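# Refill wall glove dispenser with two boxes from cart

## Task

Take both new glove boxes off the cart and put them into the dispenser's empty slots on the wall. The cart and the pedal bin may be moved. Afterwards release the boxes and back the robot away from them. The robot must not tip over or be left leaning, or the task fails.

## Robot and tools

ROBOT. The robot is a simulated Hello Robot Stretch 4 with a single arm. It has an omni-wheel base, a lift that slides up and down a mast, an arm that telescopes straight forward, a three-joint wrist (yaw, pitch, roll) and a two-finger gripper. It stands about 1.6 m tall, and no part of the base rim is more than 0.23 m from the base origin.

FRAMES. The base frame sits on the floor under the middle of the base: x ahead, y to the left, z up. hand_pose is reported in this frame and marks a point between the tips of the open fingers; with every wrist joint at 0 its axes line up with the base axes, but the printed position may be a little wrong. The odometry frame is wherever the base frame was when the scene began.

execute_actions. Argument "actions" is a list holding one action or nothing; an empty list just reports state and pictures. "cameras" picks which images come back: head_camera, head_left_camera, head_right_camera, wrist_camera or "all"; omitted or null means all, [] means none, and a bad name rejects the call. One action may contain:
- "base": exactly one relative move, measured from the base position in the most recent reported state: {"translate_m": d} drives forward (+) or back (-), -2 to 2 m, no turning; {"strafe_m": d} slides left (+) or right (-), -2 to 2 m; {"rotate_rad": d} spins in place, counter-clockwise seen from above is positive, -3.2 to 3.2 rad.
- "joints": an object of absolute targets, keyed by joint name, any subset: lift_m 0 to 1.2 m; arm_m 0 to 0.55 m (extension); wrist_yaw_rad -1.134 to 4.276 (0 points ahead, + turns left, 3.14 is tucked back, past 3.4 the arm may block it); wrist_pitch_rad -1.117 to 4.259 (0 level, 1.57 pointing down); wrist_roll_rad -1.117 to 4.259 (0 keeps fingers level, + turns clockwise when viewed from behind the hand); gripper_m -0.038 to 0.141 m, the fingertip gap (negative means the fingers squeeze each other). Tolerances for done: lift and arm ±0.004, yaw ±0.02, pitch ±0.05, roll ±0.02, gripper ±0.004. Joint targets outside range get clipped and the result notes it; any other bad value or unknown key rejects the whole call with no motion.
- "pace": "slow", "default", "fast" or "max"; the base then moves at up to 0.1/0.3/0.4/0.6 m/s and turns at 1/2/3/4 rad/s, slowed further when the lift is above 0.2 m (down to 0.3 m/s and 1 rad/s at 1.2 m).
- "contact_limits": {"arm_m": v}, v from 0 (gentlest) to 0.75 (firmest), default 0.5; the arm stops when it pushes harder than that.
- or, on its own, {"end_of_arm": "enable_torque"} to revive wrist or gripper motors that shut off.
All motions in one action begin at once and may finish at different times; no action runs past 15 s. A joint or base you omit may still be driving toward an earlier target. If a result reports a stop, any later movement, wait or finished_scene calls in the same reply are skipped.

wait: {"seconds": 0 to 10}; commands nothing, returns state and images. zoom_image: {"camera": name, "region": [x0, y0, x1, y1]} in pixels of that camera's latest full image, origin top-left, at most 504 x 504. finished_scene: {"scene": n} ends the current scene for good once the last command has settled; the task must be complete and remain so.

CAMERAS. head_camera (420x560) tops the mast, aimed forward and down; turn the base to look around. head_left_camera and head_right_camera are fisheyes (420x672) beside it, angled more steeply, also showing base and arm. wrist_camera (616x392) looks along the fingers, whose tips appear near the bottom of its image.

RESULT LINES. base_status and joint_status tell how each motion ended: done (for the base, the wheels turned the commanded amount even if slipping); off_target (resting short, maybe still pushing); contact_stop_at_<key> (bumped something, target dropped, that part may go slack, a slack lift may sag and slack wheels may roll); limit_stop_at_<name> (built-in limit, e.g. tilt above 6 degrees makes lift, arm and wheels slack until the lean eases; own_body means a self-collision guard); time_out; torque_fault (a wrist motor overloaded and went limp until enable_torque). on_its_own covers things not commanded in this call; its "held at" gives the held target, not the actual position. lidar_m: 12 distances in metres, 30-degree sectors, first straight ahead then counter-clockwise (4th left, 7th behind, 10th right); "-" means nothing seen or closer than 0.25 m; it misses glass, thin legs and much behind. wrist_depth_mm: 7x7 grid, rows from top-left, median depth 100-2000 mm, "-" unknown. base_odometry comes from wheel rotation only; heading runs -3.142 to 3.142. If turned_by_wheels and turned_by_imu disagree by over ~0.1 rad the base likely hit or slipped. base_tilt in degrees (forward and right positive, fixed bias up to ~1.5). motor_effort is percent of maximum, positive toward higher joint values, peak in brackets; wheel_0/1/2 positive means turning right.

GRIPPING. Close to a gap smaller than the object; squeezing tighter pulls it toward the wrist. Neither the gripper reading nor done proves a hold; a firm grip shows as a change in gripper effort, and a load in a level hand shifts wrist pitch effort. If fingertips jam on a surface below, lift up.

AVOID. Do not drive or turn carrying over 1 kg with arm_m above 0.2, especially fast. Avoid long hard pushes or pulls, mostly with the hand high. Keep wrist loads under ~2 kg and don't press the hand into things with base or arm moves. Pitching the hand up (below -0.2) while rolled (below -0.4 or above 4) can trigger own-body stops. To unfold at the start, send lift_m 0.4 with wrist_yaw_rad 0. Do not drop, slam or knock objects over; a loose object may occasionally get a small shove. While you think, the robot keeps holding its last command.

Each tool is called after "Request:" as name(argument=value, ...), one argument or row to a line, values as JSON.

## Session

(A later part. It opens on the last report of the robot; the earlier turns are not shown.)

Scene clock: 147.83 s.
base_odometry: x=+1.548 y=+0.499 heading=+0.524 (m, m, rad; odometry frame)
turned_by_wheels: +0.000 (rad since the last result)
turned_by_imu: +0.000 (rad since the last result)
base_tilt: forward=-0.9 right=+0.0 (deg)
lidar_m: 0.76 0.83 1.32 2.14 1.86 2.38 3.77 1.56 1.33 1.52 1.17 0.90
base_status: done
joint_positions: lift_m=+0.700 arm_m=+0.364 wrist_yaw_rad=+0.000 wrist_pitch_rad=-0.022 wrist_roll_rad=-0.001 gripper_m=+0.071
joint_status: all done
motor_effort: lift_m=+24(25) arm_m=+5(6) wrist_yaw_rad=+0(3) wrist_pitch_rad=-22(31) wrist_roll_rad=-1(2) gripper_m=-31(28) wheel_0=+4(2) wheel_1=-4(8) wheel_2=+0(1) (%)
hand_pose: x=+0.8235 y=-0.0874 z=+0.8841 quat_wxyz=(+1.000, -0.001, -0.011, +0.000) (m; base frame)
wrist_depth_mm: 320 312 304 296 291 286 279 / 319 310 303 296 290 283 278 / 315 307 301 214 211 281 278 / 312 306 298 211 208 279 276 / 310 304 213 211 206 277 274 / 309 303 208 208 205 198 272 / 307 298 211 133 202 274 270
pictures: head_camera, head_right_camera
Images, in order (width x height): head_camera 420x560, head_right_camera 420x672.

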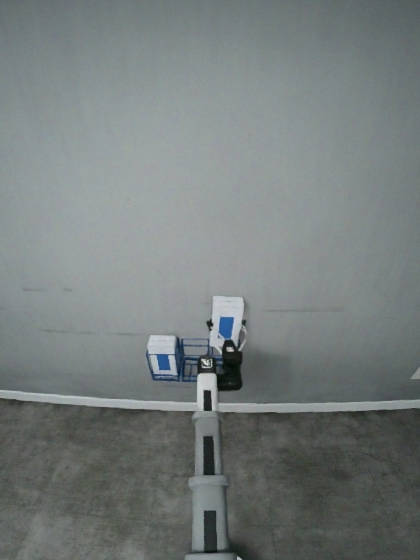

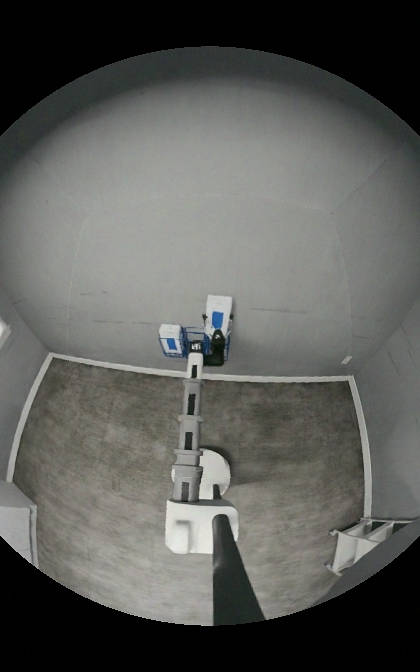

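Request:
execute_actions(
  actions=[
    {"joints":{"wrist_roll_rad":-0.06}},
  ],
  cameras=["head_camera"],
)

Request:
zoom_image(
  camera="head_camera",
  region=[140, 270, 280, 400],
)

Scene clock: 150.50 s.
base_odometry: x=+1.548 y=+0.499 heading=+0.524 (m, m, rad; odometry frame)
turned_by_wheels: +0.000 (rad since the last result)
turned_by_imu: -0.001 (rad since the last result)
base_tilt: forward=-0.9 right=+0.0 (deg)
lidar_m: 0.77 0.82 1.32 2.15 1.89 2.36 3.76 1.54 1.35 1.55 1.18 0.89
base_status: not commanded
joint_positions: lift_m=+0.700 arm_m=+0.364 wrist_yaw_rad=+0.000 wrist_pitch_rad=-0.022 wrist_roll_rad=-0.060 gripper_m=+0.071
joint_status: all done
on_its_own: wrist_pitch_rad is at rest, and its effort (-24) is outside its rest range (-23 to +23)
motor_effort: lift_m=+24(24) arm_m=+5(5) wrist_yaw_rad=+0(0) wrist_pitch_rad=-24(24) wrist_roll_rad=-1(3) gripper_m=-20(28) wheel_0=+4(4) wheel_1=-4(3) wheel_2=+0(0) (%)
hand_pose: x=+0.8235 y=-0.0874 z=+0.8841 quat_wxyz=(+0.999, -0.030, -0.011, +0.000) (m; base frame)
wrist_depth_mm: 320 312 307 297 291 286 281 / 317 310 304 296 290 283 278 / 315 307 301 214 211 283 277 / 314 307 300 213 208 281 274 / 310 303 214 210 206 278 273 / 309 303 208 208 205 197 271 / 306 298 210 133 202 274 270
pictures: head_camera
Images, in order (width x height): head_camera 420x560.

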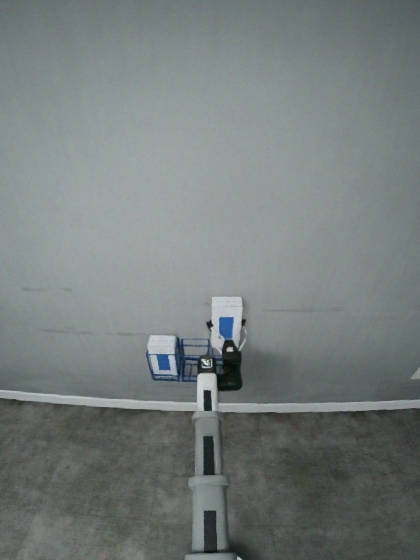

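Region (140, 270, 280, 400) of head_camera's 420x560 image, scaled by 3.600, with more detail than that image has; it fills the top 468 rows of this view, and the rest is white.

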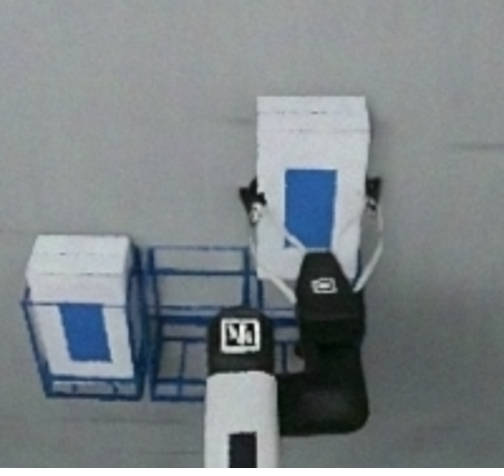

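Upright now. Lower in small steps.

Request:
execute_actions(
  actions=[
    {"joints":{"lift_m":0.665},"pace":"slow"},
  ],
  cameras=["head_camera"],
)

Request:
zoom_image(
  camera="head_camera",
  region=[140, 270, 280, 400],
)

Scene clock: 152.93 s.
base_odometry: x=+1.548 y=+0.499 heading=+0.524 (m, m, rad; odometry frame)
turned_by_wheels: +0.000 (rad since the last result)
turned_by_imu: -0.001 (rad since the last result)
base_tilt: forward=-0.8 right=+0.0 (deg)
lidar_m: 0.75 0.83 1.32 2.15 1.86 2.38 3.74 1.57 1.35 1.55 1.18 0.89
base_status: not commanded
joint_positions: lift_m=+0.665 arm_m=+0.364 wrist_yaw_rad=+0.000 wrist_pitch_rad=-0.023 wrist_roll_rad=-0.060 gripper_m=+0.071
joint_status: all done
motor_effort: lift_m=+16(21) arm_m=+5(5) wrist_yaw_rad=+0(0) wrist_pitch_rad=-20(24) wrist_roll_rad=-1(2) gripper_m=-29(28) wheel_0=+4(4) wheel_1=-4(4) wheel_2=+0(0) (%)
hand_pose: x=+0.8235 y=-0.0875 z=+0.8500 quat_wxyz=(+0.999, -0.030, -0.011, +0.000) (m; base frame)
wrist_depth_mm: 320 312 306 300 293 285 281 / 319 310 304 297 290 285 279 / 315 309 301 214 211 281 278 / 314 304 300 212 208 279 276 / 310 306 213 210 206 278 273 / 309 301 208 208 204 198 272 / 307 297 211 133 202 273 270
pictures: head_camera
Images, in order (width x height): head_camera 420x560.

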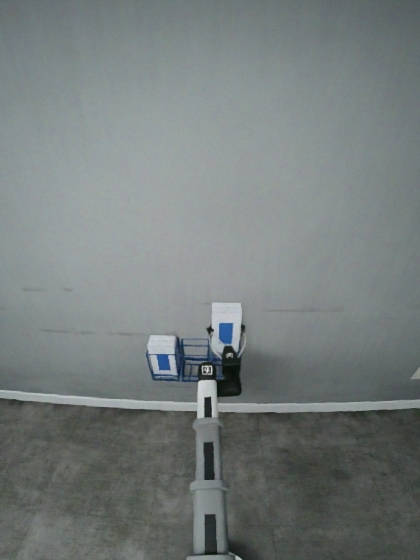

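Region (140, 270, 280, 400) of head_camera's 420x560 image, scaled by 3.600, with more detail than that image has; it fills the top 468 rows of this view, and the rest is white.

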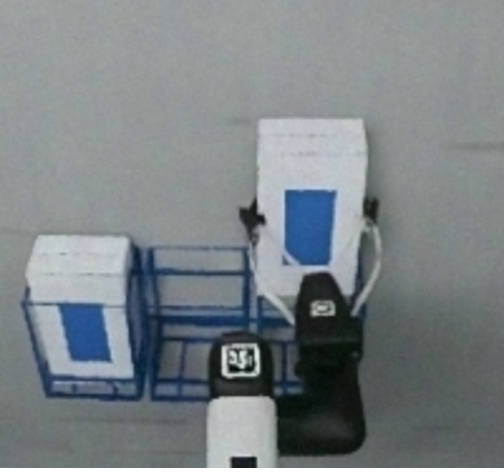

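Request:
execute_actions(
  actions=[
    {"joints":{"lift_m":0.645},"pace":"slow"},
  ],
  cameras=["head_camera"],
)

Request:
zoom_image(
  camera="head_camera",
  region=[140, 270, 280, 400],
)

Scene clock: 155.50 s.
base_odometry: x=+1.548 y=+0.499 heading=+0.524 (m, m, rad; odometry frame)
turned_by_wheels: +0.000 (rad since the last result)
turned_by_imu: -0.001 (rad since the last result)
base_tilt: forward=-0.9 right=+0.0 (deg)
lidar_m: 0.77 0.81 1.33 2.13 1.86 2.38 3.75 1.55 1.35 1.55 1.16 0.88
base_status: not commanded
joint_positions: lift_m=+0.646 arm_m=+0.364 wrist_yaw_rad=-0.003 wrist_pitch_rad=-0.038 wrist_roll_rad=-0.058 gripper_m=+0.071
joint_status: all done
motor_effort: lift_m=+11(14) arm_m=+5(5) wrist_yaw_rad=+8(8) wrist_pitch_rad=+23(23) wrist_roll_rad=-6(5) gripper_m=-26(31) wheel_0=+4(4) wheel_1=-4(4) wheel_2=+0(0) (%)
hand_pose: x=+0.8231 y=-0.0883 z=+0.8349 quat_wxyz=(+0.999, -0.029, -0.019, -0.002) (m; base frame)
wrist_depth_mm: 325 319 312 304 298 293 289 / 322 314 307 300 296 290 285 / 317 310 304 217 213 286 281 / 314 306 300 213 210 283 279 / 310 304 215 210 207 279 274 / 306 298 199 208 204 191 271 / 303 296 210 134 202 273 268
pictures: head_camera
Images, in order (width x height): head_camera 420x560.

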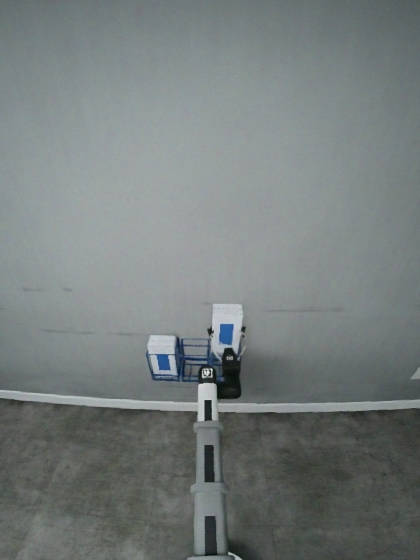

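Region (140, 270, 280, 400) of head_camera's 420x560 image, scaled by 3.600, with more detail than that image has; it fills the top 468 rows of this view, and the rest is white.

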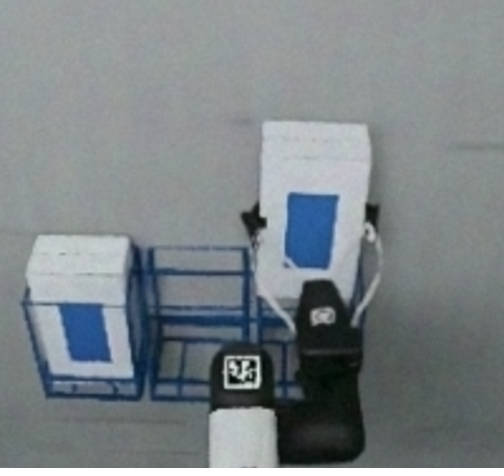

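Request:
execute_actions(
  actions=[
    {"joints":{"lift_m":0.67},"pace":"slow"},
  ],
  cameras=[],
)

Request:
execute_actions(
  actions=[
    {"base":{"strafe_m":-0.01},"joints":{"arm_m":0.372},"pace":"slow"},
  ],
  cameras=[],
)

Request:
execute_actions(
  actions=[
    {"joints":{"lift_m":0.642},"pace":"slow"},
  ],
  cameras=["head_camera"],
)

Request:
zoom_image(
  camera="head_camera",
  region=[140, 270, 280, 400],
)

Scene clock: 160.97 s.
base_odometry: x=+1.548 y=+0.499 heading=+0.524 (m, m, rad; odometry frame)
turned_by_wheels: +0.000 (rad since the last result)
turned_by_imu: -0.002 (rad since the last result)
base_tilt: forward=-0.8 right=+0.0 (deg)
lidar_m: 0.75 0.82 1.34 2.15 1.87 2.38 3.76 1.54 1.33 1.54 1.18 0.91
base_status: not commanded
joint_positions: lift_m=+0.670 arm_m=+0.364 wrist_yaw_rad=+0.000 wrist_pitch_rad=-0.022 wrist_roll_rad=-0.060 gripper_m=+0.071
joint_status: all done
motor_effort: lift_m=+24(22) arm_m=+5(5) wrist_yaw_rad=+0(8) wrist_pitch_rad=-23(25) wrist_roll_rad=-1(5) gripper_m=-27(30) wheel_0=+4(4) wheel_1=-4(4) wheel_2=+0(0) (%)
hand_pose: x=+0.8235 y=-0.0874 z=+0.8542 quat_wxyz=(+0.999, -0.030, -0.011, +0.000) (m; base frame)
wrist_depth_mm: 320 314 306 298 293 286 281 / 319 310 303 297 290 283 278 / 317 309 301 214 211 282 276 / 312 307 300 211 208 281 277 / 310 304 214 209 206 277 274 / 307 303 209 208 205 198 272 / 307 298 211 133 202 274 270
pictures: none
No camera images: the call's "cameras" was empty. Leave "cameras" out to get every camera's image.

Scene clock: 161.83 s.
base_odometry: x=+1.553 y=+0.490 heading=+0.524 (m, m, rad; odometry frame)
turned_by_wheels: +0.000 (rad since the last result)
turned_by_imu: +0.000 (rad since the last result)
base_tilt: forward=-0.9 right=-0.1 (deg)
lidar_m: 0.75 0.83 1.31 2.16 1.86 2.39 3.82 1.51 1.31 1.52 1.19 0.89
base_status: done
joint_positions: lift_m=+0.670 arm_m=+0.371 wrist_yaw_rad=+0.000 wrist_pitch_rad=-0.022 wrist_roll_rad=-0.060 gripper_m=+0.071
joint_status: all done
on_its_own: wrist_pitch_rad is at rest, and its effort (-24) is outside its rest range (-23 to +23)
motor_effort: lift_m=+24(24) arm_m=+5(8) wrist_yaw_rad=+0(0) wrist_pitch_rad=-24(23) wrist_roll_rad=-1(1) gripper_m=-24(29) wheel_0=+3(11) wheel_1=-4(8) wheel_2=+0(1) (%)
hand_pose: x=+0.8305 y=-0.0874 z=+0.8542 quat_wxyz=(+0.999, -0.030, -0.011, +0.000) (m; base frame)
wrist_depth_mm: 310 304 297 291 285 277 273 / 310 303 296 289 282 276 271 / 309 300 293 213 211 273 271 / 304 297 291 212 209 272 267 / 303 296 214 210 206 271 266 / 301 294 208 208 206 198 264 / 298 289 210 133 202 267 262
pictures: none
No camera images: the call's "cameras" was empty. Leave "cameras" out to get every camera's image.

Scene clock: 162.87 s.
base_odometry: x=+1.553 y=+0.490 heading=+0.524 (m, m, rad; odometry frame)
turned_by_wheels: +0.000 (rad since the last result)
turned_by_imu: +0.000 (rad since the last result)
base_tilt: forward=-0.8 right=+0.0 (deg)
lidar_m: 0.75 0.82 1.30 2.16 1.88 2.37 3.83 1.55 1.32 1.52 1.19 0.91
base_status: not commanded
joint_positions: lift_m=+0.642 arm_m=+0.371 wrist_yaw_rad=+0.000 wrist_pitch_rad=-0.022 wrist_roll_rad=-0.060 gripper_m=+0.071
joint_status: all done
on_its_own: wrist_pitch_rad is at rest, and its effort (-24) is outside its rest range (-23 to +23)
motor_effort: lift_m=+16(21) arm_m=+5(5) wrist_yaw_rad=+0(1) wrist_pitch_rad=-24(23) wrist_roll_rad=-1(1) gripper_m=-27(26) wheel_0=+3(3) wheel_1=-4(4) wheel_2=+0(0) (%)
hand_pose: x=+0.8305 y=-0.0874 z=+0.8268 quat_wxyz=(+0.999, -0.030, -0.011, +0.000) (m; base frame)
wrist_depth_mm: 314 306 297 290 283 279 273 / 310 303 296 289 282 274 272 / 307 300 294 215 211 276 272 / 303 298 291 212 208 273 268 / 303 296 213 210 207 271 266 / 301 294 209 208 205 198 265 / 298 290 211 133 202 267 263
pictures: head_camera
Images, in order (width x height): head_camera 420x560.

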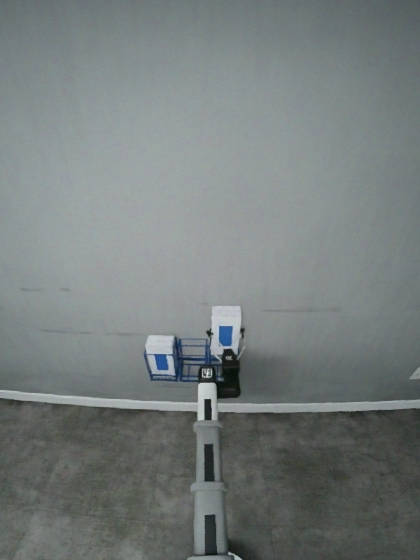

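Region (140, 270, 280, 400) of head_camera's 420x560 image, scaled by 3.600, with more detail than that image has; it fills the top 468 rows of this view, and the rest is white.

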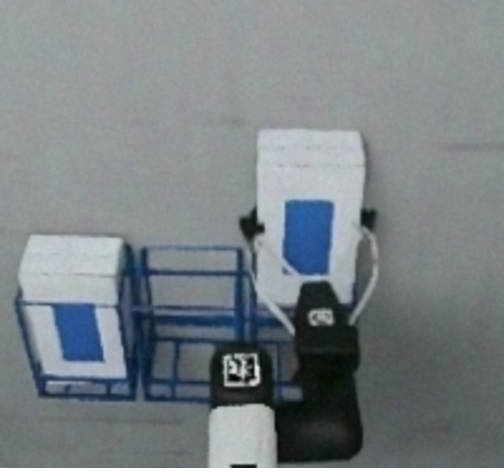

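Request:
execute_actions(
  actions=[
    {"joints":{"lift_m":0.59},"pace":"slow"},
  ],
  cameras=[],
)

Request:
execute_actions(
  actions=[
    {"joints":{"lift_m":0.55},"pace":"slow"},
  ],
  cameras=["head_camera"],
)

Request:
zoom_image(
  camera="head_camera",
  region=[140, 270, 280, 400],
)

Scene clock: 166.10 s.
base_odometry: x=+1.553 y=+0.490 heading=+0.524 (m, m, rad; odometry frame)
turned_by_wheels: +0.000 (rad since the last result)
turned_by_imu: -0.001 (rad since the last result)
base_tilt: forward=-0.8 right=+0.0 (deg)
lidar_m: 0.75 0.82 1.32 2.16 1.86 2.40 3.84 1.54 1.32 1.53 1.20 0.88
base_status: not commanded
joint_positions: lift_m=+0.590 arm_m=+0.371 wrist_yaw_rad=+0.000 wrist_pitch_rad=-0.022 wrist_roll_rad=-0.060 gripper_m=+0.071
joint_status: all done
on_its_own: wrist_pitch_rad is at rest, and its effort (-24) is outside its rest range (-23 to +23)
motor_effort: lift_m=+16(17) arm_m=+5(5) wrist_yaw_rad=+0(1) wrist_pitch_rad=-24(23) wrist_roll_rad=-2(1) gripper_m=-31(28) wheel_0=+3(3) wheel_1=-4(4) wheel_2=+0(0) (%)
hand_pose: x=+0.8305 y=-0.0874 z=+0.7748 quat_wxyz=(+0.999, -0.030, -0.011, +0.000) (m; base frame)
wrist_depth_mm: 312 304 297 290 285 279 273 / 309 301 296 289 283 276 272 / 307 298 294 215 211 276 270 / 304 297 290 212 208 273 268 / 303 296 214 211 206 271 267 / 301 294 208 208 205 198 265 / 294 291 210 133 203 266 264
pictures: none
No camera images: the call's "cameras" was empty. Leave "cameras" out to get every camera's image.

Scene clock: 167.27 s.
base_odometry: x=+1.553 y=+0.490 heading=+0.524 (m, m, rad; odometry frame)
turned_by_wheels: +0.000 (rad since the last result)
turned_by_imu: +0.000 (rad since the last result)
base_tilt: forward=-0.9 right=+0.0 (deg)
lidar_m: 0.75 0.83 1.33 2.14 1.87 2.41 3.85 1.53 1.32 1.54 1.18 0.89
base_status: not commanded
joint_positions: lift_m=+0.550 arm_m=+0.371 wrist_yaw_rad=+0.000 wrist_pitch_rad=-0.022 wrist_roll_rad=-0.060 gripper_m=+0.071
joint_status: all done
on_its_own: wrist_pitch_rad is at rest, and its effort (-24) is outside its rest range (-23 to +23)
motor_effort: lift_m=+16(16) arm_m=+5(5) wrist_yaw_rad=-1(1) wrist_pitch_rad=-24(24) wrist_roll_rad=-1(1) gripper_m=-24(30) wheel_0=+3(3) wheel_1=-4(4) wheel_2=+0(0) (%)
hand_pose: x=+0.8305 y=-0.0873 z=+0.7347 quat_wxyz=(+0.999, -0.030, -0.011, +0.000) (m; base frame)
wrist_depth_mm: 312 306 297 290 285 277 273 / 309 303 296 290 282 276 271 / 307 301 296 215 211 274 270 / 306 297 291 212 208 272 268 / 303 296 214 209 206 272 265 / 298 294 208 208 206 198 264 / 294 234 208 133 181 266 263
pictures: head_camera
Images, in order (width x height): head_camera 420x560.

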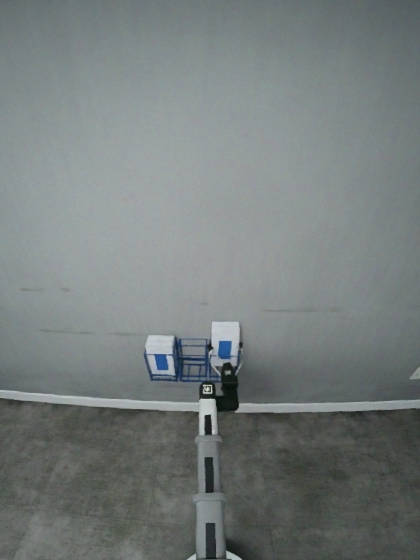

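Region (140, 270, 280, 400) of head_camera's 420x560 image, scaled by 3.600, with more detail than that image has; it fills the top 468 rows of this view, and the rest is white.

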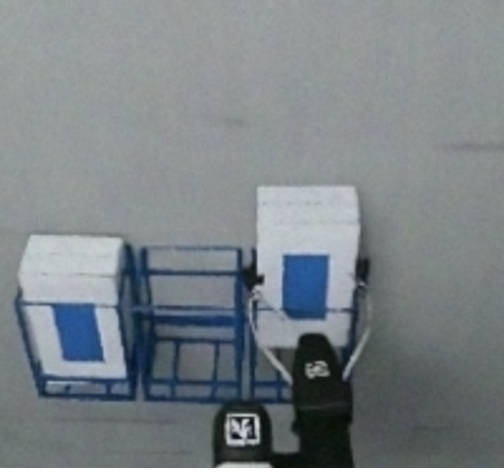

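Request:
execute_actions(
  actions=[
    {"joints":{"gripper_m":0.141}},
  ],
  cameras=[],
)

Request:
execute_actions(
  actions=[
    {"joints":{"arm_m":0.05,"lift_m":0.6,"wrist_roll_rad":0}},
  ],
  cameras=["head_camera"],
)

Scene clock: 170.27 s.
base_odometry: x=+1.553 y=+0.490 heading=+0.524 (m, m, rad; odometry frame)
turned_by_wheels: +0.000 (rad since the last result)
turned_by_imu: -0.001 (rad since the last result)
base_tilt: forward=-0.8 right=+0.0 (deg)
lidar_m: 0.77 0.81 1.33 2.15 1.88 2.39 3.84 1.54 1.33 1.54 1.18 0.90
base_status: not commanded
joint_positions: lift_m=+0.550 arm_m=+0.371 wrist_yaw_rad=+0.000 wrist_pitch_rad=-0.027 wrist_roll_rad=-0.060 gripper_m=+0.141
joint_status: all done
motor_effort: lift_m=+16(16) arm_m=+5(5) wrist_yaw_rad=+1(4) wrist_pitch_rad=-7(22) wrist_roll_rad=-1(2) gripper_m=+1(29) wheel_0=+3(3) wheel_1=-4(4) wheel_2=+0(0) (%)
hand_pose: x=+0.8304 y=-0.0875 z=+0.7363 quat_wxyz=(+0.999, -0.030, -0.014, -0.001) (m; base frame)
wrist_depth_mm: 314 306 298 293 286 281 274 / 312 304 297 291 282 278 273 / 307 301 296 289 281 276 271 / 306 298 291 285 279 273 268 / 303 296 287 210 207 271 266 / 297 294 209 207 204 206 264 / 294 283 207 141 201 266 263
pictures: none
No camera images: the call's "cameras" was empty. Leave "cameras" out to get every camera's image.

Scene clock: 172.33 s.
base_odometry: x=+1.553 y=+0.490 heading=+0.524 (m, m, rad; odometry frame)
turned_by_wheels: +0.000 (rad since the last result)
turned_by_imu: -0.001 (rad since the last result)
base_tilt: forward=-0.9 right=+0.0 (deg)
lidar_m: 0.76 0.82 1.34 2.15 1.87 2.40 3.83 1.54 1.31 1.55 1.19 0.90
base_status: not commanded
joint_positions: lift_m=+0.600 arm_m=+0.051 wrist_yaw_rad=+0.000 wrist_pitch_rad=-0.028 wrist_roll_rad=+0.000 gripper_m=+0.141
joint_status: all done
motor_effort: lift_m=+22(22) arm_m=-5(6) wrist_yaw_rad=+0(1) wrist_pitch_rad=-5(8) wrist_roll_rad=+1(0) gripper_m=+0(2) wheel_0=+3(3) wheel_1=-4(4) wheel_2=+0(0) (%)
hand_pose: x=+0.5102 y=-0.0874 z=+0.7859 quat_wxyz=(+1.000, +0.000, -0.014, +0.000) (m; base frame)
wrist_depth_mm: 676 654 647 627 609 603 591 / 668 654 640 621 609 591 585 / 661 647 627 615 609 591 574 / 654 640 627 603 597 585 569 / 647 640 615 603 591 574 569 / 647 539 220 525 580 206 559 / 640 535 603 141 580 574 564
pictures: head_camera
Images, in order (width x height): head_camera 420x560.

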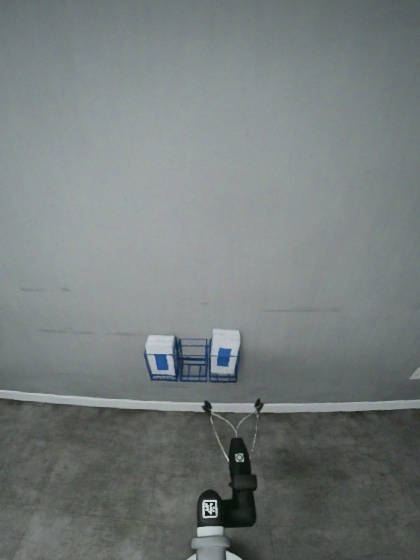

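Request:
zoom_image(
  camera="head_camera",
  region=[130, 300, 270, 400],
)

Region (130, 300, 270, 400) of head_camera's 420x560 image, scaled by 3.600, with more detail than that image has; it fills the top 360 rows of this view, and the rest is white.

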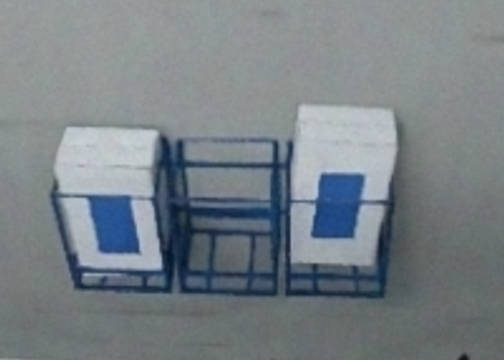

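Request:
execute_actions(
  actions=[
    {"joints":{"gripper_m":0.03,"lift_m":0.69,"arm_m":0.39,"wrist_pitch_rad":0}},
  ],
  cameras=["wrist_camera"],
)

Request:
execute_actions(
  actions=[
    {"joints":{"lift_m":0.64},"pace":"slow"},
  ],
  cameras=["wrist_camera","head_camera"],
)

Scene clock: 178.13 s.
base_odometry: x=+1.553 y=+0.490 heading=+0.524 (m, m, rad; odometry frame)
turned_by_wheels: +0.000 (rad since the last result)
turned_by_imu: -0.002 (rad since the last result)
base_tilt: forward=-0.8 right=+0.0 (deg)
lidar_m: 0.75 0.83 1.32 2.15 1.87 2.38 3.86 1.55 1.31 1.53 1.17 0.88
base_status: not commanded
joint_positions: lift_m=+0.690 arm_m=+0.389 wrist_yaw_rad=+0.000 wrist_pitch_rad=+0.002 wrist_roll_rad=+0.000 gripper_m=+0.030
joint_status: all done
motor_effort: lift_m=+22(20) arm_m=+5(6) wrist_yaw_rad=-1(0) wrist_pitch_rad=-9(9) wrist_roll_rad=+1(1) gripper_m=-2(4) wheel_0=+3(3) wheel_1=-4(4) wheel_2=+0(0) (%)
hand_pose: x=+0.8485 y=-0.0874 z=+0.8673 quat_wxyz=(+1.000, +0.000, +0.001, +0.000) (m; base frame)
wrist_depth_mm: 286 281 273 267 262 256 251 / 286 278 273 266 260 255 250 / 285 279 273 265 260 255 251 / 285 277 271 265 259 253 249 / 282 277 271 264 258 252 249 / 282 276 270 260 194 251 248 / 281 274 267 138 255 249 247
pictures: wrist_camera
Images, in order (width x height): wrist_camera 616x392.

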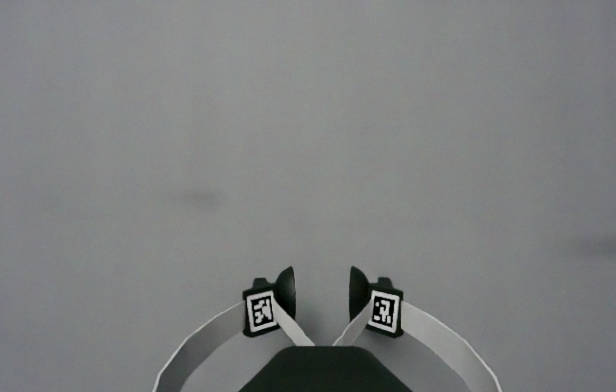

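Scene clock: 179.43 s.
base_odometry: x=+1.553 y=+0.490 heading=+0.524 (m, m, rad; odometry frame)
turned_by_wheels: +0.000 (rad since the last result)
turned_by_imu: -0.001 (rad since the last result)
base_tilt: forward=-0.9 right=+0.0 (deg)
lidar_m: 0.77 0.82 1.33 2.16 1.86 2.40 3.83 1.55 1.33 1.53 1.19 0.88
base_status: not commanded
joint_positions: lift_m=+0.640 arm_m=+0.389 wrist_yaw_rad=+0.000 wrist_pitch_rad=+0.002 wrist_roll_rad=+0.000 gripper_m=+0.030
joint_status: all done
motor_effort: lift_m=+14(20) arm_m=+5(5) wrist_yaw_rad=-1(1) wrist_pitch_rad=-7(6) wrist_roll_rad=+0(2) gripper_m=-4(3) wheel_0=+3(3) wheel_1=-4(4) wheel_2=+0(0) (%)
hand_pose: x=+0.8485 y=-0.0874 z=+0.8179 quat_wxyz=(+1.000, +0.000, +0.001, +0.000) (m; base frame)
wrist_depth_mm: 287 279 272 267 260 256 251 / 286 278 273 266 260 255 251 / 285 278 272 266 259 254 250 / 283 277 271 264 259 253 249 / 282 277 271 264 258 253 248 / 282 274 270 263 195 252 249 / 281 274 206 138 224 249 247
pictures: head_camera, wrist_camera
Images, in order (width x height): head_camera 420x560, wrist_camera 616x392.

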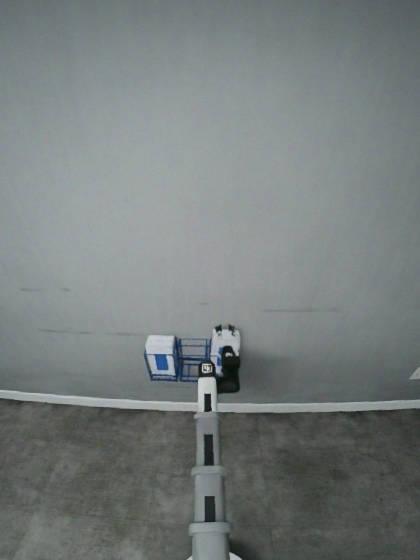

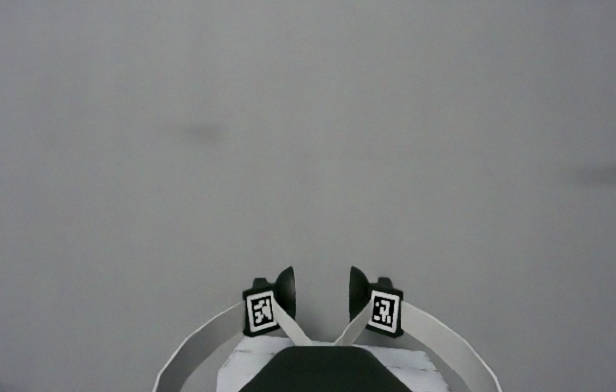

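Request:
execute_actions(
  actions=[
    {"joints":{"lift_m":0.615},"pace":"slow"},
  ],
  cameras=["wrist_camera"],
)

Request:
execute_actions(
  actions=[
    {"joints":{"lift_m":0.595},"pace":"slow"},
  ],
  cameras=["wrist_camera"],
)

Scene clock: 182.17 s.
base_odometry: x=+1.553 y=+0.490 heading=+0.524 (m, m, rad; odometry frame)
turned_by_wheels: +0.000 (rad since the last result)
turned_by_imu: -0.001 (rad since the last result)
base_tilt: forward=-0.9 right=+0.0 (deg)
lidar_m: 0.76 0.83 1.32 2.16 1.88 2.40 3.82 1.53 1.33 1.54 1.16 0.89
base_status: not commanded
joint_positions: lift_m=+0.615 arm_m=+0.389 wrist_yaw_rad=+0.000 wrist_pitch_rad=+0.000 wrist_roll_rad=+0.000 gripper_m=+0.030
joint_status: all done
motor_effort: lift_m=+13(15) arm_m=+5(5) wrist_yaw_rad=-1(1) wrist_pitch_rad=-2(7) wrist_roll_rad=+1(2) gripper_m=-6(5) wheel_0=+3(3) wheel_1=-3(3) wheel_2=+0(0) (%)
hand_pose: x=+0.8485 y=-0.0874 z=+0.7935 quat_wxyz=(+1.000, +0.000, +0.000, +0.000) (m; base frame)
wrist_depth_mm: 287 279 274 268 262 257 251 / 286 279 273 267 262 255 251 / 285 279 273 266 260 254 251 / 285 278 271 264 259 253 249 / 283 277 270 264 258 253 249 / 282 276 268 225 195 251 249 / 281 274 193 138 187 248 247
pictures: wrist_camera
Images, in order (width x height): wrist_camera 616x392.

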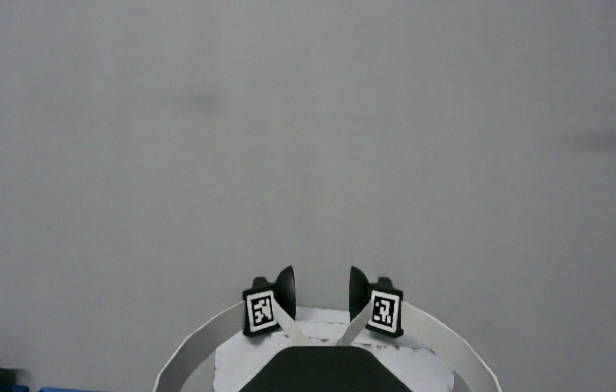

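Scene clock: 183.10 s.
base_odometry: x=+1.553 y=+0.490 heading=+0.524 (m, m, rad; odometry frame)
turned_by_wheels: +0.000 (rad since the last result)
turned_by_imu: +0.000 (rad since the last result)
base_tilt: forward=-0.9 right=+0.0 (deg)
lidar_m: 0.77 0.82 1.32 2.16 1.87 2.38 3.80 1.53 1.32 1.53 1.16 0.88
base_status: not commanded
joint_positions: lift_m=+0.596 arm_m=+0.389 wrist_yaw_rad=+0.000 wrist_pitch_rad=-0.015 wrist_roll_rad=+0.001 gripper_m=+0.030
joint_status: all done
on_its_own: wrist_pitch_rad is at rest, and its effort (+40) is outside its rest range (-23 to +23)
motor_effort: lift_m=+9(11) arm_m=+5(5) wrist_yaw_rad=+0(0) wrist_pitch_rad=+40(44) wrist_roll_rad=-3(2) gripper_m=-6(5) wheel_0=+3(3) wheel_1=-3(4) wheel_2=+0(0) (%)
hand_pose: x=+0.8484 y=-0.0875 z=+0.7784 quat_wxyz=(+1.000, +0.000, -0.008, +0.000) (m; base frame)
wrist_depth_mm: 291 286 279 274 267 262 256 / 290 285 277 271 265 258 254 / 287 281 274 268 262 257 253 / 286 279 272 266 260 255 251 / 283 277 270 264 258 253 248 / 281 274 268 213 193 251 246 / 277 272 193 139 186 247 245
pictures: wrist_camera
Images, in order (width x height): wrist_camera 616x392.

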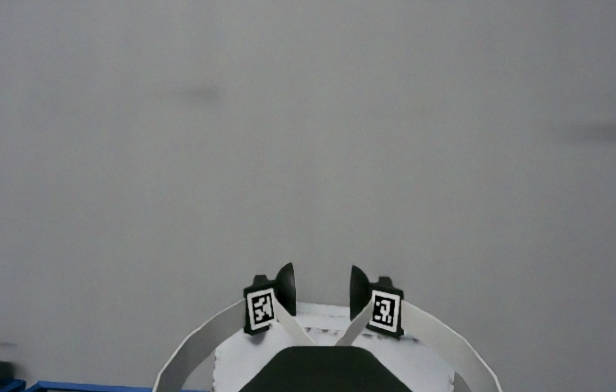

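Request:
execute_actions(
  actions=[
    {"joints":{"arm_m":0.36,"lift_m":0.6},"pace":"slow"},
  ],
  cameras=["wrist_camera","head_camera"],
)

Request:
zoom_image(
  camera="head_camera",
  region=[130, 300, 270, 400],
)

Scene clock: 186.83 s.
base_odometry: x=+1.553 y=+0.490 heading=+0.524 (m, m, rad; odometry frame)
turned_by_wheels: +0.000 (rad since the last result)
turned_by_imu: -0.002 (rad since the last result)
base_tilt: forward=-0.9 right=+0.0 (deg)
lidar_m: 0.76 0.84 1.33 2.15 1.88 2.38 3.85 1.54 1.31 1.53 1.18 0.89
base_status: not commanded
joint_positions: lift_m=+0.600 arm_m=+0.361 wrist_yaw_rad=+0.000 wrist_pitch_rad=-0.011 wrist_roll_rad=+0.001 gripper_m=+0.030
joint_status: all done
on_its_own: wrist_pitch_rad is at rest, and its effort (+30) is outside its rest range (-23 to +23)
motor_effort: lift_m=+17(15) arm_m=-5(4) wrist_yaw_rad=-1(0) wrist_pitch_rad=+30(43) wrist_roll_rad=-3(3) gripper_m=-3(4) wheel_0=+3(3) wheel_1=-3(4) wheel_2=+0(0) (%)
hand_pose: x=+0.8203 y=-0.0874 z=+0.7814 quat_wxyz=(+1.000, +0.000, -0.005, +0.000) (m; base frame)
wrist_depth_mm: 324 315 309 300 294 287 283 / 320 312 306 298 293 285 279 / 319 312 304 294 289 283 278 / 315 309 301 294 287 282 277 / 314 307 298 293 286 281 276 / 310 304 297 215 196 278 274 / 307 301 195 138 191 272 272
pictures: head_camera, wrist_camera
Images, in order (width x height): head_camera 420x560, wrist_camera 616x392.

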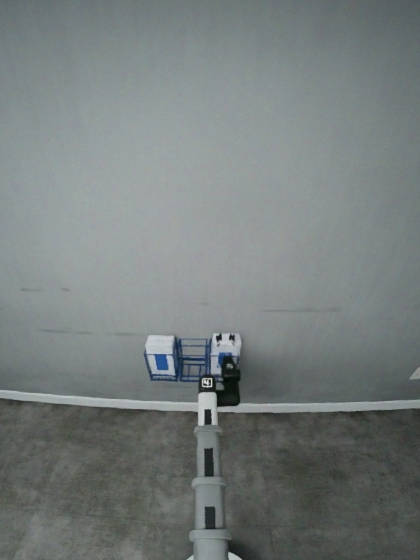

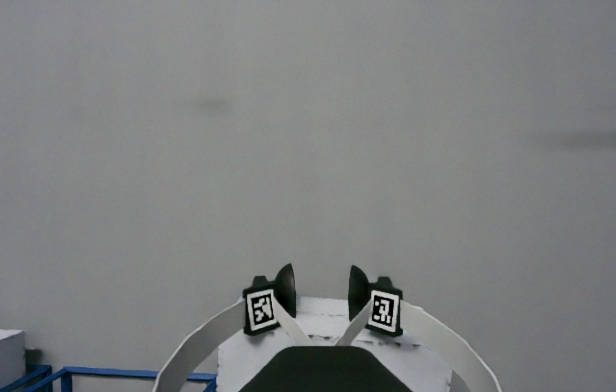

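Region (130, 300, 270, 400) of head_camera's 420x560 image, scaled by 3.600, with more detail than that image has; it fills the top 360 rows of this view, and the rest is white.

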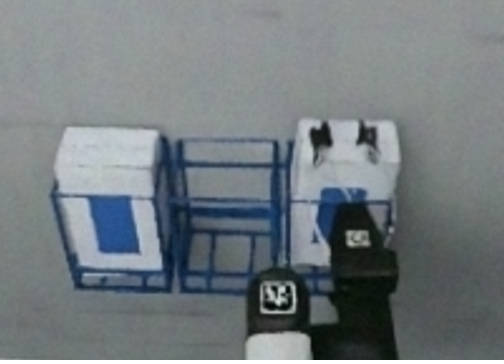

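Withdraw and inspect.

Request:
execute_actions(
  actions=[
    {"joints":{"lift_m":0.63},"pace":"slow"},
  ],
  cameras=[],
)

Request:
execute_actions(
  actions=[
    {"joints":{"arm_m":0.1,"lift_m":0.45}},
  ],
  cameras=["wrist_camera","head_camera"],
)

Scene clock: 189.27 s.
base_odometry: x=+1.553 y=+0.490 heading=+0.524 (m, m, rad; odometry frame)
turned_by_wheels: +0.000 (rad since the last result)
turned_by_imu: -0.001 (rad since the last result)
base_tilt: forward=-0.9 right=+0.0 (deg)
lidar_m: 0.78 0.83 1.33 2.16 1.87 2.37 3.84 1.54 1.32 1.53 1.18 0.90
base_status: not commanded
joint_positions: lift_m=+0.630 arm_m=+0.361 wrist_yaw_rad=+0.000 wrist_pitch_rad=+0.002 wrist_roll_rad=+0.000 gripper_m=+0.030
joint_status: all done
motor_effort: lift_m=+22(24) arm_m=-5(6) wrist_yaw_rad=+0(0) wrist_pitch_rad=-6(31) wrist_roll_rad=+0(2) gripper_m=-8(5) wheel_0=+3(3) wheel_1=-4(4) wheel_2=+0(0) (%)
hand_pose: x=+0.8203 y=-0.0874 z=+0.8074 quat_wxyz=(+1.000, +0.000, +0.001, +0.000) (m; base frame)
wrist_depth_mm: 317 312 303 297 291 282 278 / 317 309 304 296 290 282 278 / 315 309 301 296 289 282 277 / 315 309 298 294 287 281 277 / 312 306 298 294 286 279 276 / 312 304 298 264 194 279 274 / 310 304 207 138 204 277 274
pictures: none
No camera images: the call's "cameras" was empty. Leave "cameras" out to get every camera's image.

Scene clock: 191.17 s.
base_odometry: x=+1.553 y=+0.490 heading=+0.524 (m, m, rad; odometry frame)
turned_by_wheels: +0.000 (rad since the last result)
turned_by_imu: -0.001 (rad since the last result)
base_tilt: forward=-0.9 right=+0.0 (deg)
lidar_m: 0.75 0.83 1.31 2.17 1.88 2.41 3.83 1.56 1.30 1.54 1.19 0.89
base_status: not commanded
joint_positions: lift_m=+0.450 arm_m=+0.101 wrist_yaw_rad=+0.000 wrist_pitch_rad=+0.002 wrist_roll_rad=+0.000 gripper_m=+0.030
joint_status: all done
motor_effort: lift_m=+15(22) arm_m=-5(10) wrist_yaw_rad=+0(4) wrist_pitch_rad=-8(29) wrist_roll_rad=-1(1) gripper_m=-4(5) wheel_0=+2(3) wheel_1=-3(4) wheel_2=-1(1) (%)
hand_pose: x=+0.5603 y=-0.0874 z=+0.6279 quat_wxyz=(+1.000, +0.000, +0.001, +0.000) (m; base frame)
wrist_depth_mm: 603 597 574 564 554 539 521 / 609 585 574 569 549 539 530 / 597 585 569 462 544 535 525 / 504 496 569 462 539 530 525 / 500 496 569 466 544 535 525 / 500 492 462 445 195 530 521 / 591 569 525 138 539 521 521
pictures: head_camera, wrist_camera
Images, in order (width x height): head_camera 420x560, wrist_camera 616x392.

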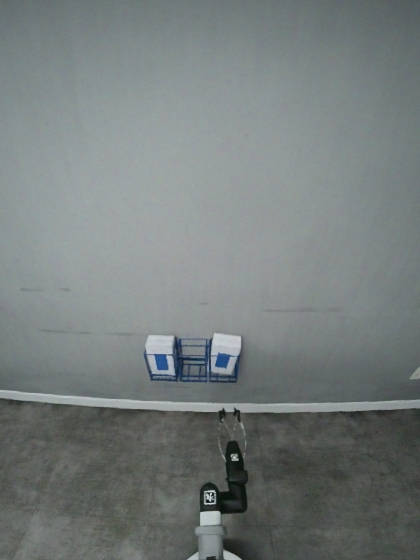

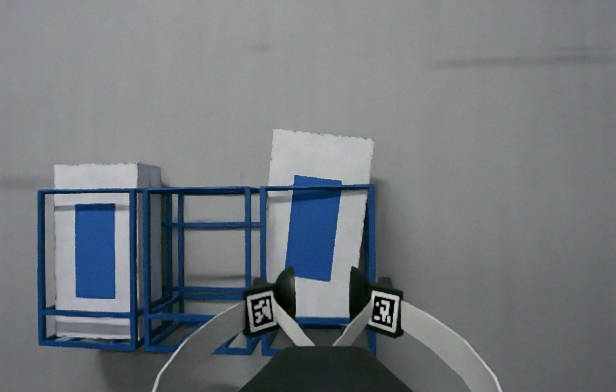

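Request:
execute_actions(
  actions=[
    {"joints":{"gripper_m":0.141,"lift_m":0.585,"arm_m":0.2}},
  ],
  cameras=[],
)

Request:
execute_actions(
  actions=[
    {"joints":{"arm_m":0.372},"pace":"slow"},
  ],
  cameras=["wrist_camera"],
)

Request:
execute_actions(
  actions=[
    {"joints":{"gripper_m":0.08}},
  ],
  cameras=["wrist_camera","head_camera"],
)

Scene clock: 196.90 s.
base_odometry: x=+1.553 y=+0.490 heading=+0.524 (m, m, rad; odometry frame)
turned_by_wheels: +0.000 (rad since the last result)
turned_by_imu: -0.002 (rad since the last result)
base_tilt: forward=-0.8 right=+0.0 (deg)
lidar_m: 0.77 0.82 1.33 2.16 1.87 2.39 3.84 1.53 1.33 1.54 1.18 0.88
base_status: not commanded
joint_positions: lift_m=+0.585 arm_m=+0.199 wrist_yaw_rad=+0.000 wrist_pitch_rad=+0.002 wrist_roll_rad=+0.000 gripper_m=+0.141
joint_status: all done
motor_effort: lift_m=+22(23) arm_m=+5(4) wrist_yaw_rad=+0(0) wrist_pitch_rad=-8(9) wrist_roll_rad=-1(1) gripper_m=-2(8) wheel_0=+2(2) wheel_1=-3(3) wheel_2=-1(1) (%)
hand_pose: x=+0.6585 y=-0.0874 z=+0.7623 quat_wxyz=(+1.000, +0.000, +0.001, +0.000) (m; base frame)
wrist_depth_mm: 492 484 473 462 452 439 433 / 496 484 469 462 445 442 433 / 492 477 469 462 449 439 430 / 492 480 469 455 445 436 433 / 484 477 466 357 445 439 427 / 392 389 220 353 347 206 430 / 392 433 462 141 442 436 427
pictures: none
No camera images: the call's "cameras" was empty. Leave "cameras" out to get every camera's image.

Scene clock: 199.90 s.
base_odometry: x=+1.553 y=+0.490 heading=+0.524 (m, m, rad; odometry frame)
turned_by_wheels: +0.000 (rad since the last result)
turned_by_imu: -0.001 (rad since the last result)
base_tilt: forward=-0.8 right=+0.0 (deg)
lidar_m: 0.76 0.81 1.32 2.16 1.87 2.39 3.84 1.55 1.32 1.54 1.18 0.89
base_status: not commanded
joint_positions: lift_m=+0.585 arm_m=+0.371 wrist_yaw_rad=+0.000 wrist_pitch_rad=+0.002 wrist_roll_rad=+0.000 gripper_m=+0.141
joint_status: all done
motor_effort: lift_m=+22(22) arm_m=+5(6) wrist_yaw_rad=+0(0) wrist_pitch_rad=-6(9) wrist_roll_rad=+1(1) gripper_m=-4(1) wheel_0=+2(2) wheel_1=-3(3) wheel_2=-1(1) (%)
hand_pose: x=+0.8304 y=-0.0875 z=+0.7623 quat_wxyz=(+1.000, +0.000, +0.001, +0.000) (m; base frame)
wrist_depth_mm: 306 298 293 286 279 273 270 / 306 298 291 285 279 273 270 / 304 297 291 283 278 272 267 / 304 297 290 283 277 270 266 / 303 296 289 282 276 270 266 / 301 294 205 198 191 205 265 / 297 293 208 139 189 270 265
pictures: wrist_camera
Images, in order (width x height): wrist_camera 616x392.

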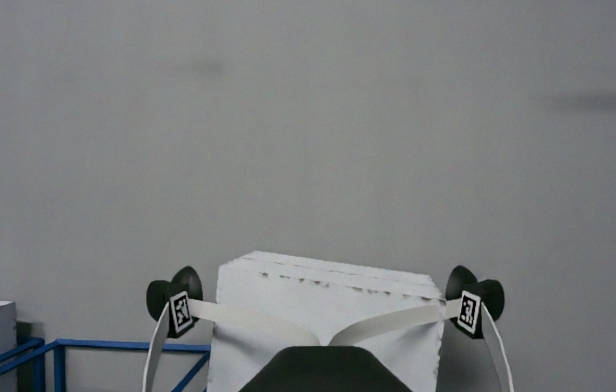

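Scene clock: 201.53 s.
base_odometry: x=+1.553 y=+0.490 heading=+0.524 (m, m, rad; odometry frame)
turned_by_wheels: +0.000 (rad since the last result)
turned_by_imu: -0.001 (rad since the last result)
base_tilt: forward=-0.8 right=+0.0 (deg)
lidar_m: 0.77 0.82 1.34 2.15 1.87 2.39 3.82 1.53 1.31 1.54 1.18 0.90
base_status: not commanded
joint_positions: lift_m=+0.585 arm_m=+0.371 wrist_yaw_rad=-0.002 wrist_pitch_rad=+0.002 wrist_roll_rad=+0.000 gripper_m=+0.080
joint_status: all done
motor_effort: lift_m=+22(22) arm_m=+6(5) wrist_yaw_rad=+7(6) wrist_pitch_rad=-6(9) wrist_roll_rad=+2(1) gripper_m=-22(20) wheel_0=+2(2) wheel_1=-3(3) wheel_2=-1(0) (%)
hand_pose: x=+0.8303 y=-0.0881 z=+0.7623 quat_wxyz=(+1.000, +0.000, +0.001, -0.001) (m; base frame)
wrist_depth_mm: 306 298 294 286 281 274 270 / 304 297 293 286 279 273 270 / 304 297 290 285 279 272 268 / 301 296 290 283 278 271 267 / 300 296 289 279 277 271 266 / 301 293 201 196 188 267 265 / 296 293 206 138 186 268 265
pictures: head_camera, wrist_camera
Images, in order (width x height): head_camera 420x560, wrist_camera 616x392.

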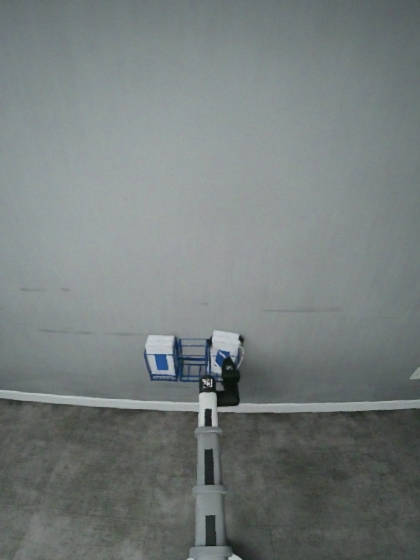

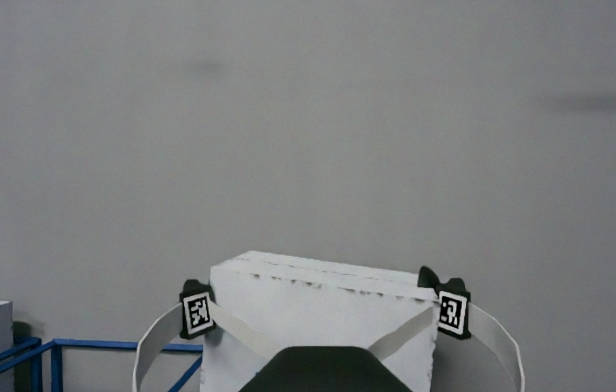

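Request:
execute_actions(
  actions=[
    {"joints":{"lift_m":0.605,"wrist_roll_rad":-0.13},"pace":"slow"},
  ],
  cameras=["wrist_camera"],
)

Request:
execute_actions(
  actions=[
    {"joints":{"gripper_m":0.141}},
  ],
  cameras=[],
)

Request:
execute_actions(
  actions=[
    {"joints":{"arm_m":0.1,"lift_m":0.5,"wrist_roll_rad":0}},
  ],
  cameras=["wrist_camera"],
)

Scene clock: 205.10 s.
base_odometry: x=+1.553 y=+0.490 heading=+0.524 (m, m, rad; odometry frame)
turned_by_wheels: +0.000 (rad since the last result)
turned_by_imu: -0.001 (rad since the last result)
base_tilt: forward=-0.8 right=+0.0 (deg)
lidar_m: 0.75 0.82 1.30 2.15 1.88 2.38 3.84 1.54 1.29 1.54 1.19 0.91
base_status: not commanded
joint_positions: lift_m=+0.605 arm_m=+0.371 wrist_yaw_rad=+0.001 wrist_pitch_rad=+0.008 wrist_roll_rad=-0.129 gripper_m=+0.080
joint_status: all done
motor_effort: lift_m=+24(25) arm_m=+5(5) wrist_yaw_rad=-3(7) wrist_pitch_rad=-23(22) wrist_roll_rad=-3(5) gripper_m=-21(25) wheel_0=+2(2) wheel_1=-3(3) wheel_2=-1(1) (%)
hand_pose: x=+0.8306 y=-0.0871 z=+0.7805 quat_wxyz=(+0.998, -0.065, +0.004, +0.001) (m; base frame)
wrist_depth_mm: 307 300 293 286 279 273 267 / 307 298 293 286 279 271 267 / 304 298 291 283 278 272 265 / 303 297 290 283 277 270 266 / 304 297 289 281 276 270 266 / 300 294 201 196 189 266 264 / 300 294 205 137 186 268 263
pictures: wrist_camera
Images, in order (width x height): wrist_camera 616x392.

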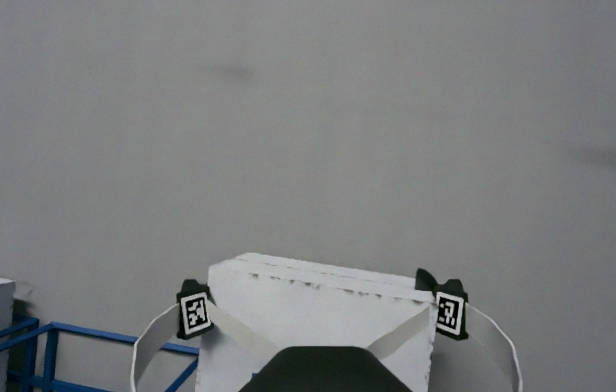

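Scene clock: 206.73 s.
base_odometry: x=+1.553 y=+0.490 heading=+0.524 (m, m, rad; odometry frame)
turned_by_wheels: +0.000 (rad since the last result)
turned_by_imu: -0.001 (rad since the last result)
base_tilt: forward=-0.8 right=+0.0 (deg)
lidar_m: 0.76 0.83 1.33 2.14 1.83 2.39 3.82 1.55 1.32 1.54 1.17 0.89
base_status: not commanded
joint_positions: lift_m=+0.605 arm_m=+0.371 wrist_yaw_rad=+0.001 wrist_pitch_rad=+0.003 wrist_roll_rad=-0.130 gripper_m=+0.141
joint_status: all done
motor_effort: lift_m=+22(23) arm_m=+5(5) wrist_yaw_rad=-1(5) wrist_pitch_rad=-10(24) wrist_roll_rad=+0(2) gripper_m=-3(23) wheel_0=+2(2) wheel_1=-3(3) wheel_2=-1(1) (%)
hand_pose: x=+0.8306 y=-0.0873 z=+0.7822 quat_wxyz=(+0.998, -0.065, +0.001, +0.000) (m; base frame)
wrist_depth_mm: 309 300 294 287 281 274 270 / 307 300 293 286 279 272 268 / 304 298 290 285 279 273 267 / 304 297 291 285 278 270 267 / 303 296 289 281 276 268 265 / 300 294 198 200 229 206 264 / 298 293 197 141 192 267 264
pictures: none
No camera images: the call's "cameras" was empty. Leave "cameras" out to get every camera's image.

Scene clock: 208.67 s.
base_odometry: x=+1.553 y=+0.490 heading=+0.524 (m, m, rad; odometry frame)
turned_by_wheels: +0.000 (rad since the last result)
turned_by_imu: -0.001 (rad since the last result)
base_tilt: forward=-0.9 right=+0.0 (deg)
lidar_m: 0.76 0.82 1.33 2.15 1.87 2.37 3.85 1.52 1.33 1.54 1.19 0.89
base_status: not commanded
joint_positions: lift_m=+0.500 arm_m=+0.101 wrist_yaw_rad=+0.000 wrist_pitch_rad=+0.002 wrist_roll_rad=+0.000 gripper_m=+0.141
joint_status: all done
motor_effort: lift_m=+15(21) arm_m=-5(6) wrist_yaw_rad=-1(2) wrist_pitch_rad=-7(10) wrist_roll_rad=+0(4) gripper_m=+0(3) wheel_0=+2(2) wheel_1=-3(3) wheel_2=-1(1) (%)
hand_pose: x=+0.5603 y=-0.0874 z=+0.6778 quat_wxyz=(+1.000, +0.000, +0.001, +0.000) (m; base frame)
wrist_depth_mm: 603 591 574 564 549 539 530 / 597 580 580 564 549 539 530 / 603 585 569 559 544 539 525 / 603 580 569 469 544 535 525 / 500 492 564 459 539 530 525 / 500 469 220 459 459 205 525 / 496 473 559 141 539 530 521
pictures: wrist_camera
Images, in order (width x height): wrist_camera 616x392.

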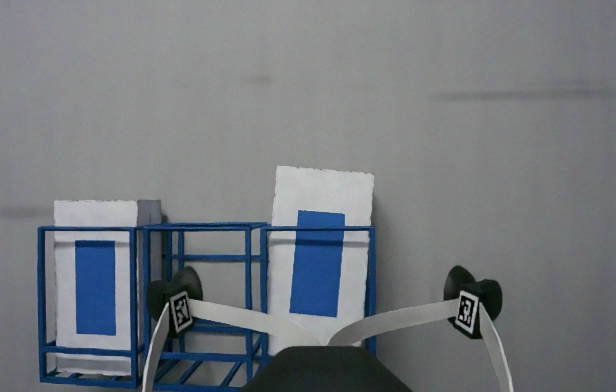

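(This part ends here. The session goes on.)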